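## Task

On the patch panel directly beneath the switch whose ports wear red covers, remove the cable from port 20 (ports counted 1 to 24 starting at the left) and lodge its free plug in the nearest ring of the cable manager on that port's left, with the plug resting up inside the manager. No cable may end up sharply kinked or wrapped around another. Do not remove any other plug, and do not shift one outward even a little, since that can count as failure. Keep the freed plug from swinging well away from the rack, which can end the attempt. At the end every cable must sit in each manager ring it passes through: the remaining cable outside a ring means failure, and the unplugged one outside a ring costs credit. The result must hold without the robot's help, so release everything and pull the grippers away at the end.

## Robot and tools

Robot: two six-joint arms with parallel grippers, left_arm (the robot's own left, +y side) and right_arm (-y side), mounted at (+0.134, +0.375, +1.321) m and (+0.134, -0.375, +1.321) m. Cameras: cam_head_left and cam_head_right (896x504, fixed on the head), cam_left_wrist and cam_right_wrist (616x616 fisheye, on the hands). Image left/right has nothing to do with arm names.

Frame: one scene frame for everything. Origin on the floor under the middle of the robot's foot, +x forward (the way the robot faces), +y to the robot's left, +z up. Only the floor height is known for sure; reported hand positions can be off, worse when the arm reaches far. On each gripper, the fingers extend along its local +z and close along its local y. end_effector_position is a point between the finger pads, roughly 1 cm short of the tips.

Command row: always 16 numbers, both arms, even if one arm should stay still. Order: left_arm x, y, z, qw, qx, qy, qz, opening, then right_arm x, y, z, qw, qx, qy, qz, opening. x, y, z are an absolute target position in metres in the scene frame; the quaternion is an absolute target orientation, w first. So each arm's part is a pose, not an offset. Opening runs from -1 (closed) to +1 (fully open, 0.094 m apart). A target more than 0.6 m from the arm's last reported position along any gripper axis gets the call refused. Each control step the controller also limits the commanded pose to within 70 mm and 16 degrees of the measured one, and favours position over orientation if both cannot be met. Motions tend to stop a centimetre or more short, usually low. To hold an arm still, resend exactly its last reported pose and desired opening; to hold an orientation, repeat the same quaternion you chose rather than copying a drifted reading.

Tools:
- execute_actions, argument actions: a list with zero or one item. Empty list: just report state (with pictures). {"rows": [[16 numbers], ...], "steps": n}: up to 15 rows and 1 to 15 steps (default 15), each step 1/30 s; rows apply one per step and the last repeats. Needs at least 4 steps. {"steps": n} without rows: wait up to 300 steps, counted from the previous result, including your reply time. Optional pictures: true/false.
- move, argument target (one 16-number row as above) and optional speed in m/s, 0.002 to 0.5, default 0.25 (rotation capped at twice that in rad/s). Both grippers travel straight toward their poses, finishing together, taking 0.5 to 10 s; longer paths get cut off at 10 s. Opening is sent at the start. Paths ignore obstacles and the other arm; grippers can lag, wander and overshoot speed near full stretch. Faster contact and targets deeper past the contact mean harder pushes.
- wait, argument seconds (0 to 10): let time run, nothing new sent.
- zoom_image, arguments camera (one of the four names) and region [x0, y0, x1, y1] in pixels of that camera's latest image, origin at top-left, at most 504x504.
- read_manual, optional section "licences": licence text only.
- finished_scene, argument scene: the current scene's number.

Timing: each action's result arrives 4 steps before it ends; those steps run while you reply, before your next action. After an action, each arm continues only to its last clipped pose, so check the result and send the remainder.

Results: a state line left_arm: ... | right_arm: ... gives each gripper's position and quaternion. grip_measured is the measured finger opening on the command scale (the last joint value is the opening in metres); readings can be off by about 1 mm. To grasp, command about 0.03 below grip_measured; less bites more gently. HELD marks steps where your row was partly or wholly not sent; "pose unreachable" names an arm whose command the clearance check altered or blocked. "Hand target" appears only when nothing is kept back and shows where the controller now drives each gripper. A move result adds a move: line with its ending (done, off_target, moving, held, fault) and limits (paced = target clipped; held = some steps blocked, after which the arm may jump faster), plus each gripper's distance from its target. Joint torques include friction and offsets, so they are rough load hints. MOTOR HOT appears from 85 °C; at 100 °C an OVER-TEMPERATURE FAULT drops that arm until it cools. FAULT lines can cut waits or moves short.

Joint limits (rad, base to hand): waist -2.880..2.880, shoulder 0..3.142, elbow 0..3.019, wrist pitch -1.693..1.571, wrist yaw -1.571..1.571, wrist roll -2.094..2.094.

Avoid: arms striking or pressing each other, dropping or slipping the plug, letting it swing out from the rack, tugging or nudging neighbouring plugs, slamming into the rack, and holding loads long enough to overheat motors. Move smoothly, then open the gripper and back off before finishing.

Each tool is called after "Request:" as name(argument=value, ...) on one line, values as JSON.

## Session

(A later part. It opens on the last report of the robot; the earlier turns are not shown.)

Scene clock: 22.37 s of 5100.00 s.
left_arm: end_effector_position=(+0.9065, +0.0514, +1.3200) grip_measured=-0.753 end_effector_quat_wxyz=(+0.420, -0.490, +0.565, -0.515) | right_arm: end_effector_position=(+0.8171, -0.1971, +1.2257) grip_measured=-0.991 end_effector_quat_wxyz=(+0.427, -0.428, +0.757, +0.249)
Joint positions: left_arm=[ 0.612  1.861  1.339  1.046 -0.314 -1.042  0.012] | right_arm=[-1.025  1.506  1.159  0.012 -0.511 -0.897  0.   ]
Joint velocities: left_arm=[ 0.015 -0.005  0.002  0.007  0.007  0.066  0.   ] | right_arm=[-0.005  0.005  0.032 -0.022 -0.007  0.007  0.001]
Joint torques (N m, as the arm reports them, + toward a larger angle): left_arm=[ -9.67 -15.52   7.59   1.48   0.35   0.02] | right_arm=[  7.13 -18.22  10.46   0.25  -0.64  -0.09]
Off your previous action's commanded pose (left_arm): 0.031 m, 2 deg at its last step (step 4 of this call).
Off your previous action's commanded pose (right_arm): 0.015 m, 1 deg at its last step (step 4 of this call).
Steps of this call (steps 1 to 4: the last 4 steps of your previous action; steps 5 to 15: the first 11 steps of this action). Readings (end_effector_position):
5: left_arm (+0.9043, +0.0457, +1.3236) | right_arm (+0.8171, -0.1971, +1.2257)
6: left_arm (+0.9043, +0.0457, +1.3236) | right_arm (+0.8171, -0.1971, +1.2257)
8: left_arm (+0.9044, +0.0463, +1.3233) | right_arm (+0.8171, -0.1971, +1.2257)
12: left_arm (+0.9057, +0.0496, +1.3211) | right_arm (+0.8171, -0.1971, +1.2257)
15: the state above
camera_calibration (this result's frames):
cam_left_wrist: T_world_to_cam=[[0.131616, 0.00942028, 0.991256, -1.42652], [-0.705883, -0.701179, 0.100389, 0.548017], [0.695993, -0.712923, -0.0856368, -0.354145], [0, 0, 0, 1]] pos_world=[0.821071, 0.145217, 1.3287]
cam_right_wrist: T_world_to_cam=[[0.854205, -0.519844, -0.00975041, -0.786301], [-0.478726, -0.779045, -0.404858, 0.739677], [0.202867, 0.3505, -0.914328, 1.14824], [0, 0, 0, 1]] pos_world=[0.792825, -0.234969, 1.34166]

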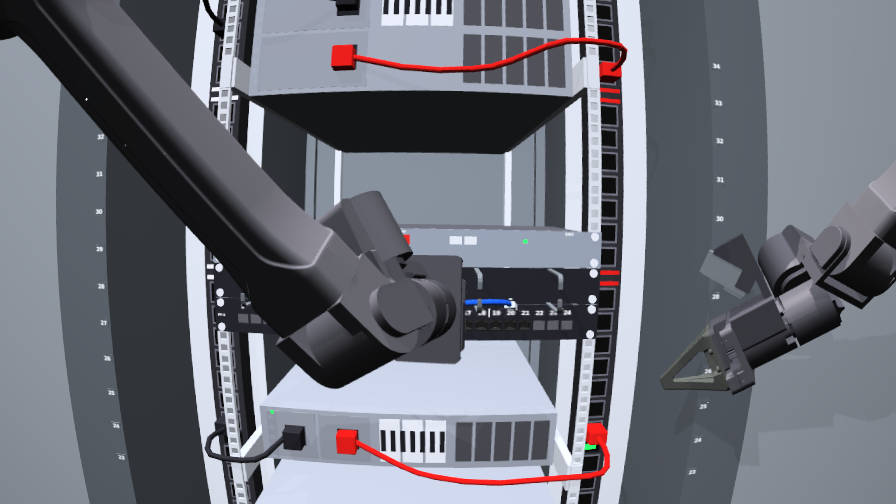

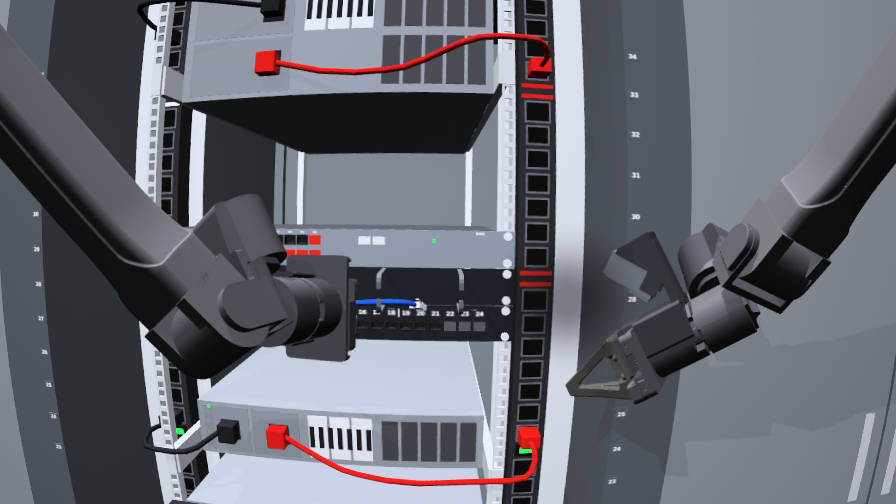

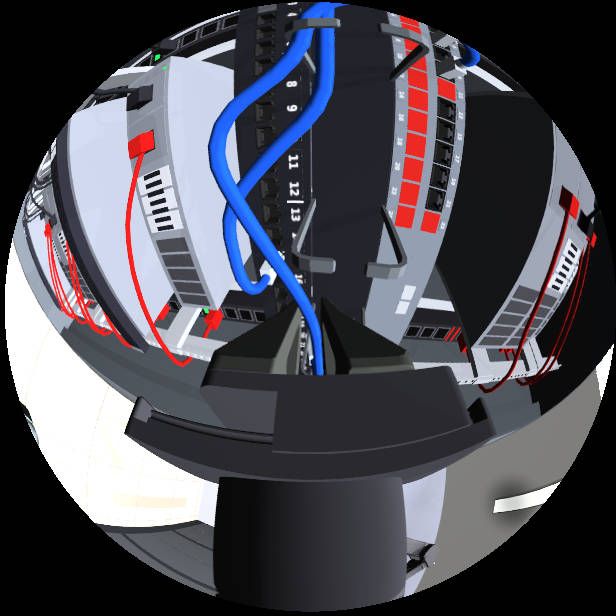

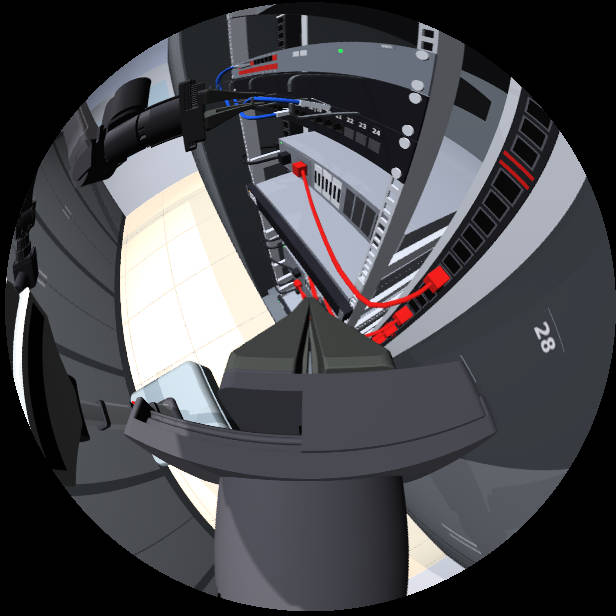

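Request:
move(target=[0.82,0.055,1.32,0.415,-0.495,0.57,-0.51,-0.6,0.83,-0.19,1.23,0.433,-0.433,0.75,0.25,-1], speed=0.06)

Request:
zoom_image(camera="cam_right_wrist", region=[180,40,380,165])

Scene clock: 24.40 s of 5100.00 s.
left_arm: end_effector_position=(+0.8210, +0.0524, +1.3022) grip_measured=-0.603 end_effector_quat_wxyz=(+0.408, -0.498, +0.577, -0.503) | right_arm: end_effector_position=(+0.8171, -0.1971, +1.2257) grip_measured=-0.991 end_effector_quat_wxyz=(+0.427, -0.428, +0.757, +0.249)
Joint positions: left_arm=[ 0.565  1.829  1.106  1.214 -0.374 -1.031  0.019] | right_arm=[-1.025  1.506  1.159  0.012 -0.511 -0.897  0.   ]
Joint velocities: left_arm=[-0.005 -0.015 -0.012 -0.002 -0.051 -0.11  -0.001] | right_arm=[-0.005 -0.005  0.012 -0.007 -0.007 -0.022  0.   ]
Joint torques (N m, as the arm reports them, + toward a larger angle): left_arm=[-12.07 -17.19   3.29   2.17   0.4    0.22] | right_arm=[  7.76 -18.45  10.33   0.38  -0.65  -0.1 ]
Hand target (left_arm): +0.820, +0.054, +1.318; +0.414, -0.495, +0.569, -0.509
Hand target (right_arm): +0.830, -0.190, +1.230; +0.433, -0.433, +0.750, +0.250
Off your previous action's commanded pose (left_arm): 0.024 m, 2 deg at its last step (step 4 of this call).
Off your previous action's commanded pose (right_arm): 0.015 m, 1 deg at its last step (step 4 of this call).
Off the commanded pose (left_arm): 0.018 m, 1 deg.
Off the commanded pose (right_arm): 0.015 m, 1 deg.
Kept back: nothing.
move: off_target (left_arm, right_arm)
camera_calibration (this result's frames):
cam_left_wrist: T_world_to_cam=[[0.174125, 0.00097909, 0.984723, -1.42357], [-0.704768, -0.698283, 0.125316, 0.456631], [0.687738, -0.715822, -0.120898, -0.242584], [0, 0, 0, 1]] pos_world=[0.736533, 0.146604, 1.31528]
cam_right_wrist: T_world_to_cam=[[0.854205, -0.519844, -0.00975041, -0.786301], [-0.478726, -0.779045, -0.404858, 0.739677], [0.202867, 0.3505, -0.914328, 1.14824], [0, 0, 0, 1]] pos_world=[0.792825, -0.234969, 1.34166]

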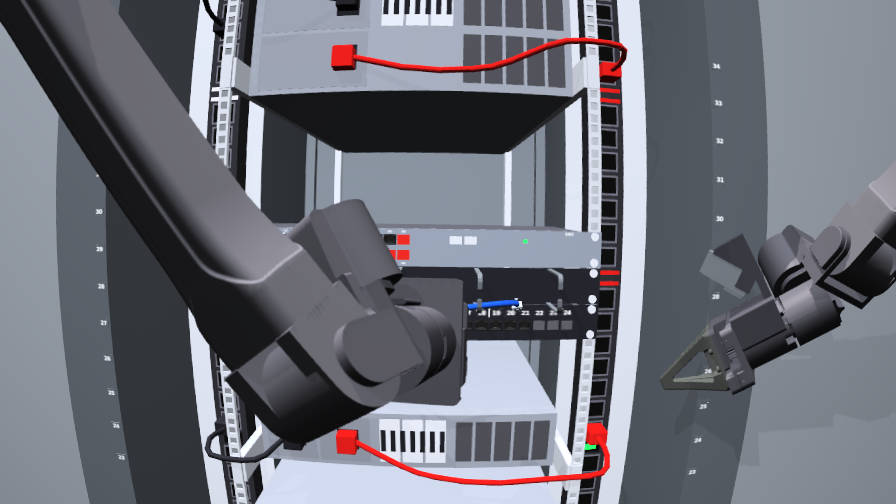

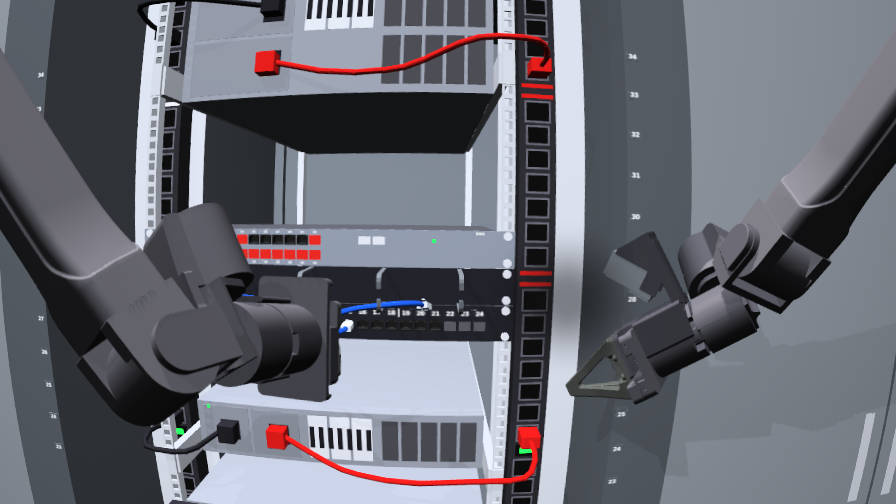

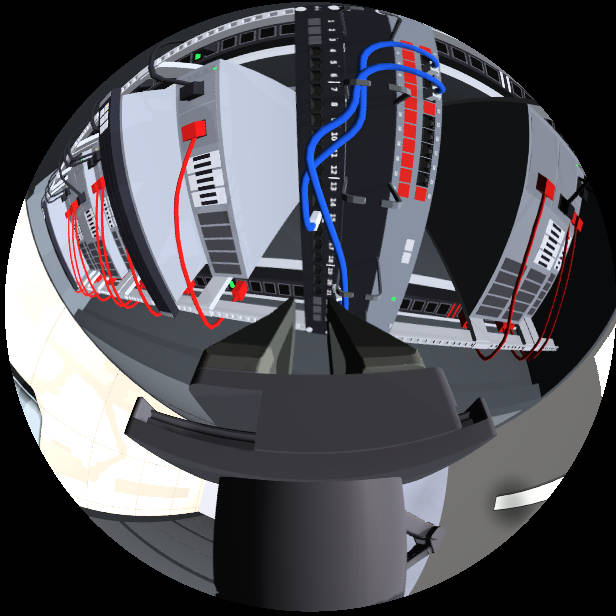

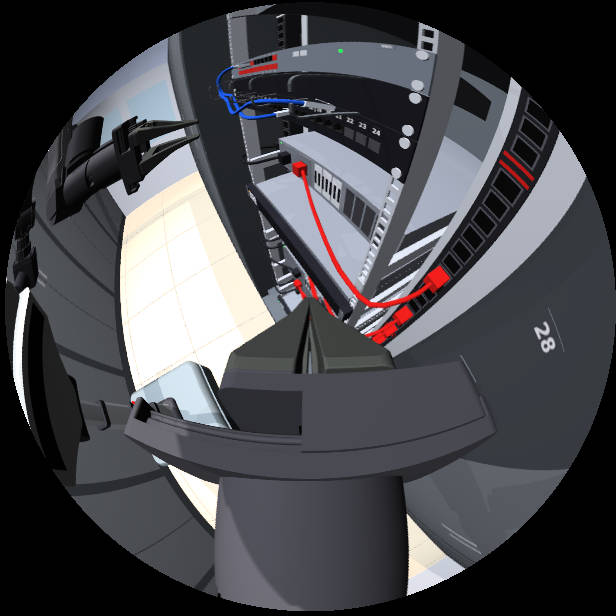

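Region (180, 40, 380, 165) of cam_right_wrist's 616x616 image, scaled by 2.520, with more detail than that image has; it fills the top 315 rows of this view, and the rest is white.

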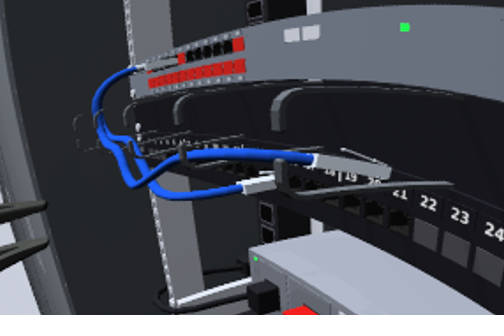

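Request:
move(target=[0.7,0.2,1.3,0.415,-0.495,0.57,-0.51,-0.6,0.76,-0.25,1.2,0.433,-0.433,0.75,0.25,-1])

Request:
finished_scene(scene=2)

Scene clock: 25.80 s of 5100.00 s.
left_arm: end_effector_position=(+0.6943, +0.1875, +1.2903) grip_measured=-0.603 end_effector_quat_wxyz=(+0.407, -0.488, +0.583, -0.506) | right_arm: end_effector_position=(+0.7573, -0.2454, +1.1967) grip_measured=-0.991 end_effector_quat_wxyz=(+0.423, -0.428, +0.755, +0.260)
Joint positions: left_arm=[ 0.713  1.634  0.582  1.515 -0.225 -1.09   0.019] | right_arm=[-1.142  1.46   0.985  0.097 -0.637 -0.944  0.   ]
Joint velocities: left_arm=[ 0.005 -0.015 -0.002  0.012  0.066  0.022 -0.   ] | right_arm=[-0.005  0.005 -0.007 -0.002  0.007  0.037 -0.   ]
Joint torques (N m, as the arm reports them, + toward a larger angle): left_arm=[ -5.69 -12.28   0.99   2.33   0.53   0.  ] | right_arm=[  4.11 -19.78   4.45   1.67  -0.71  -0.11]
Hand target (left_arm): +0.699, +0.198, +1.297; +0.415, -0.494, +0.570, -0.509
Hand target (right_arm): +0.760, -0.250, +1.202; +0.433, -0.432, +0.750, +0.251
Off the commanded pose (left_arm): 0.017 m, 2 deg.
Off the commanded pose (right_arm): 0.006 m, 2 deg.
Kept back: nothing.
move: off_target (left_arm)
camera_calibration (this result's frames):
cam_left_wrist: T_world_to_cam=[[0.168498, -0.0127459, 0.98562, -1.38465], [-0.719826, -0.684696, 0.114204, 0.485479], [0.673394, -0.728718, -0.124545, -0.0430736], [0, 0, 0, 1]] pos_world=[0.611777, 0.283368, 1.30393]
cam_right_wrist: T_world_to_cam=[[0.860448, -0.508705, -0.0291121, -0.739499], [-0.474597, -0.779343, -0.409122, 0.663587], [0.185434, 0.365845, -0.912015, 1.16502], [0, 0, 0, 1]] pos_world=[0.735203, -0.285242, 1.31248]

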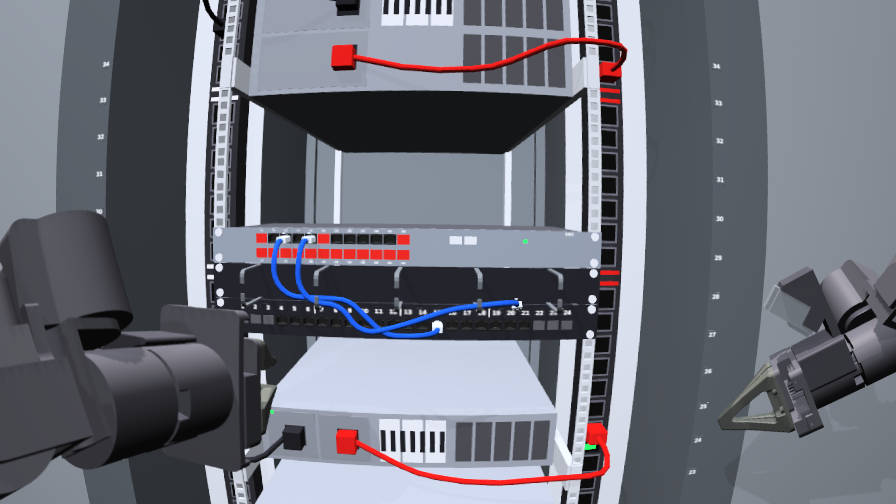

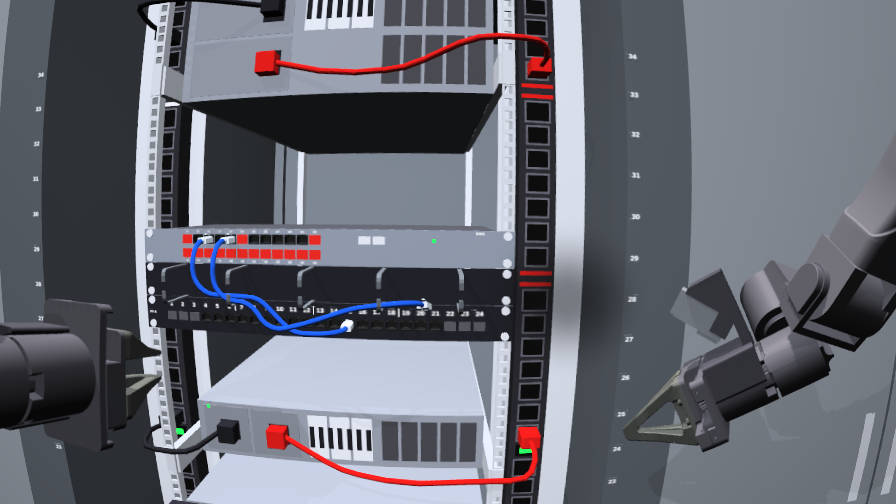

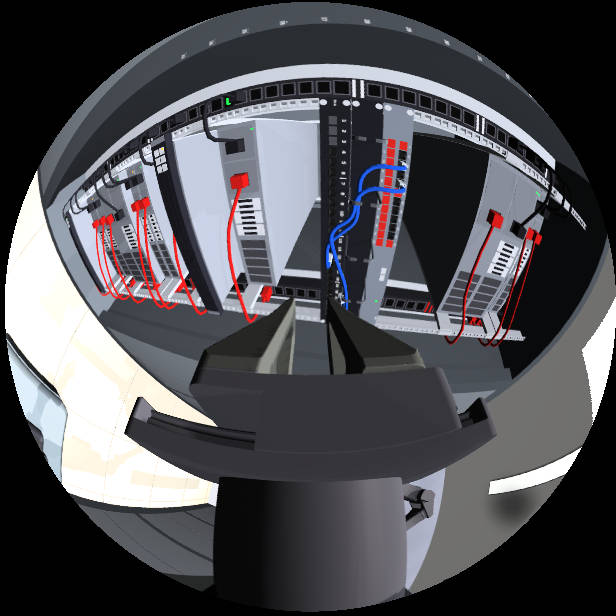

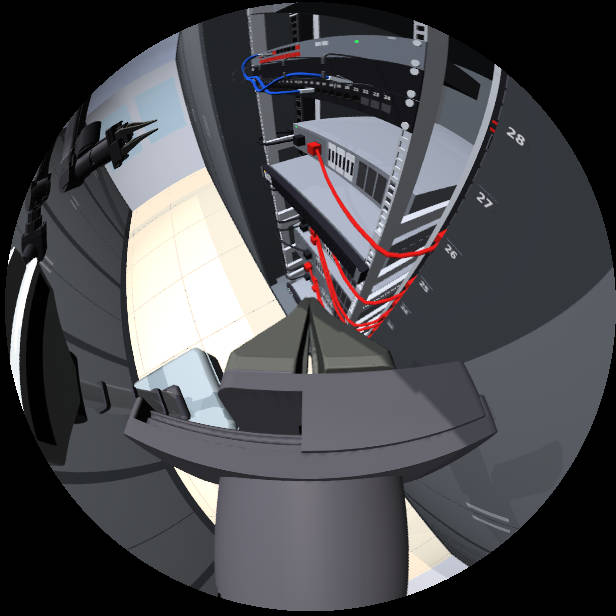

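The scene is finished: the task was done.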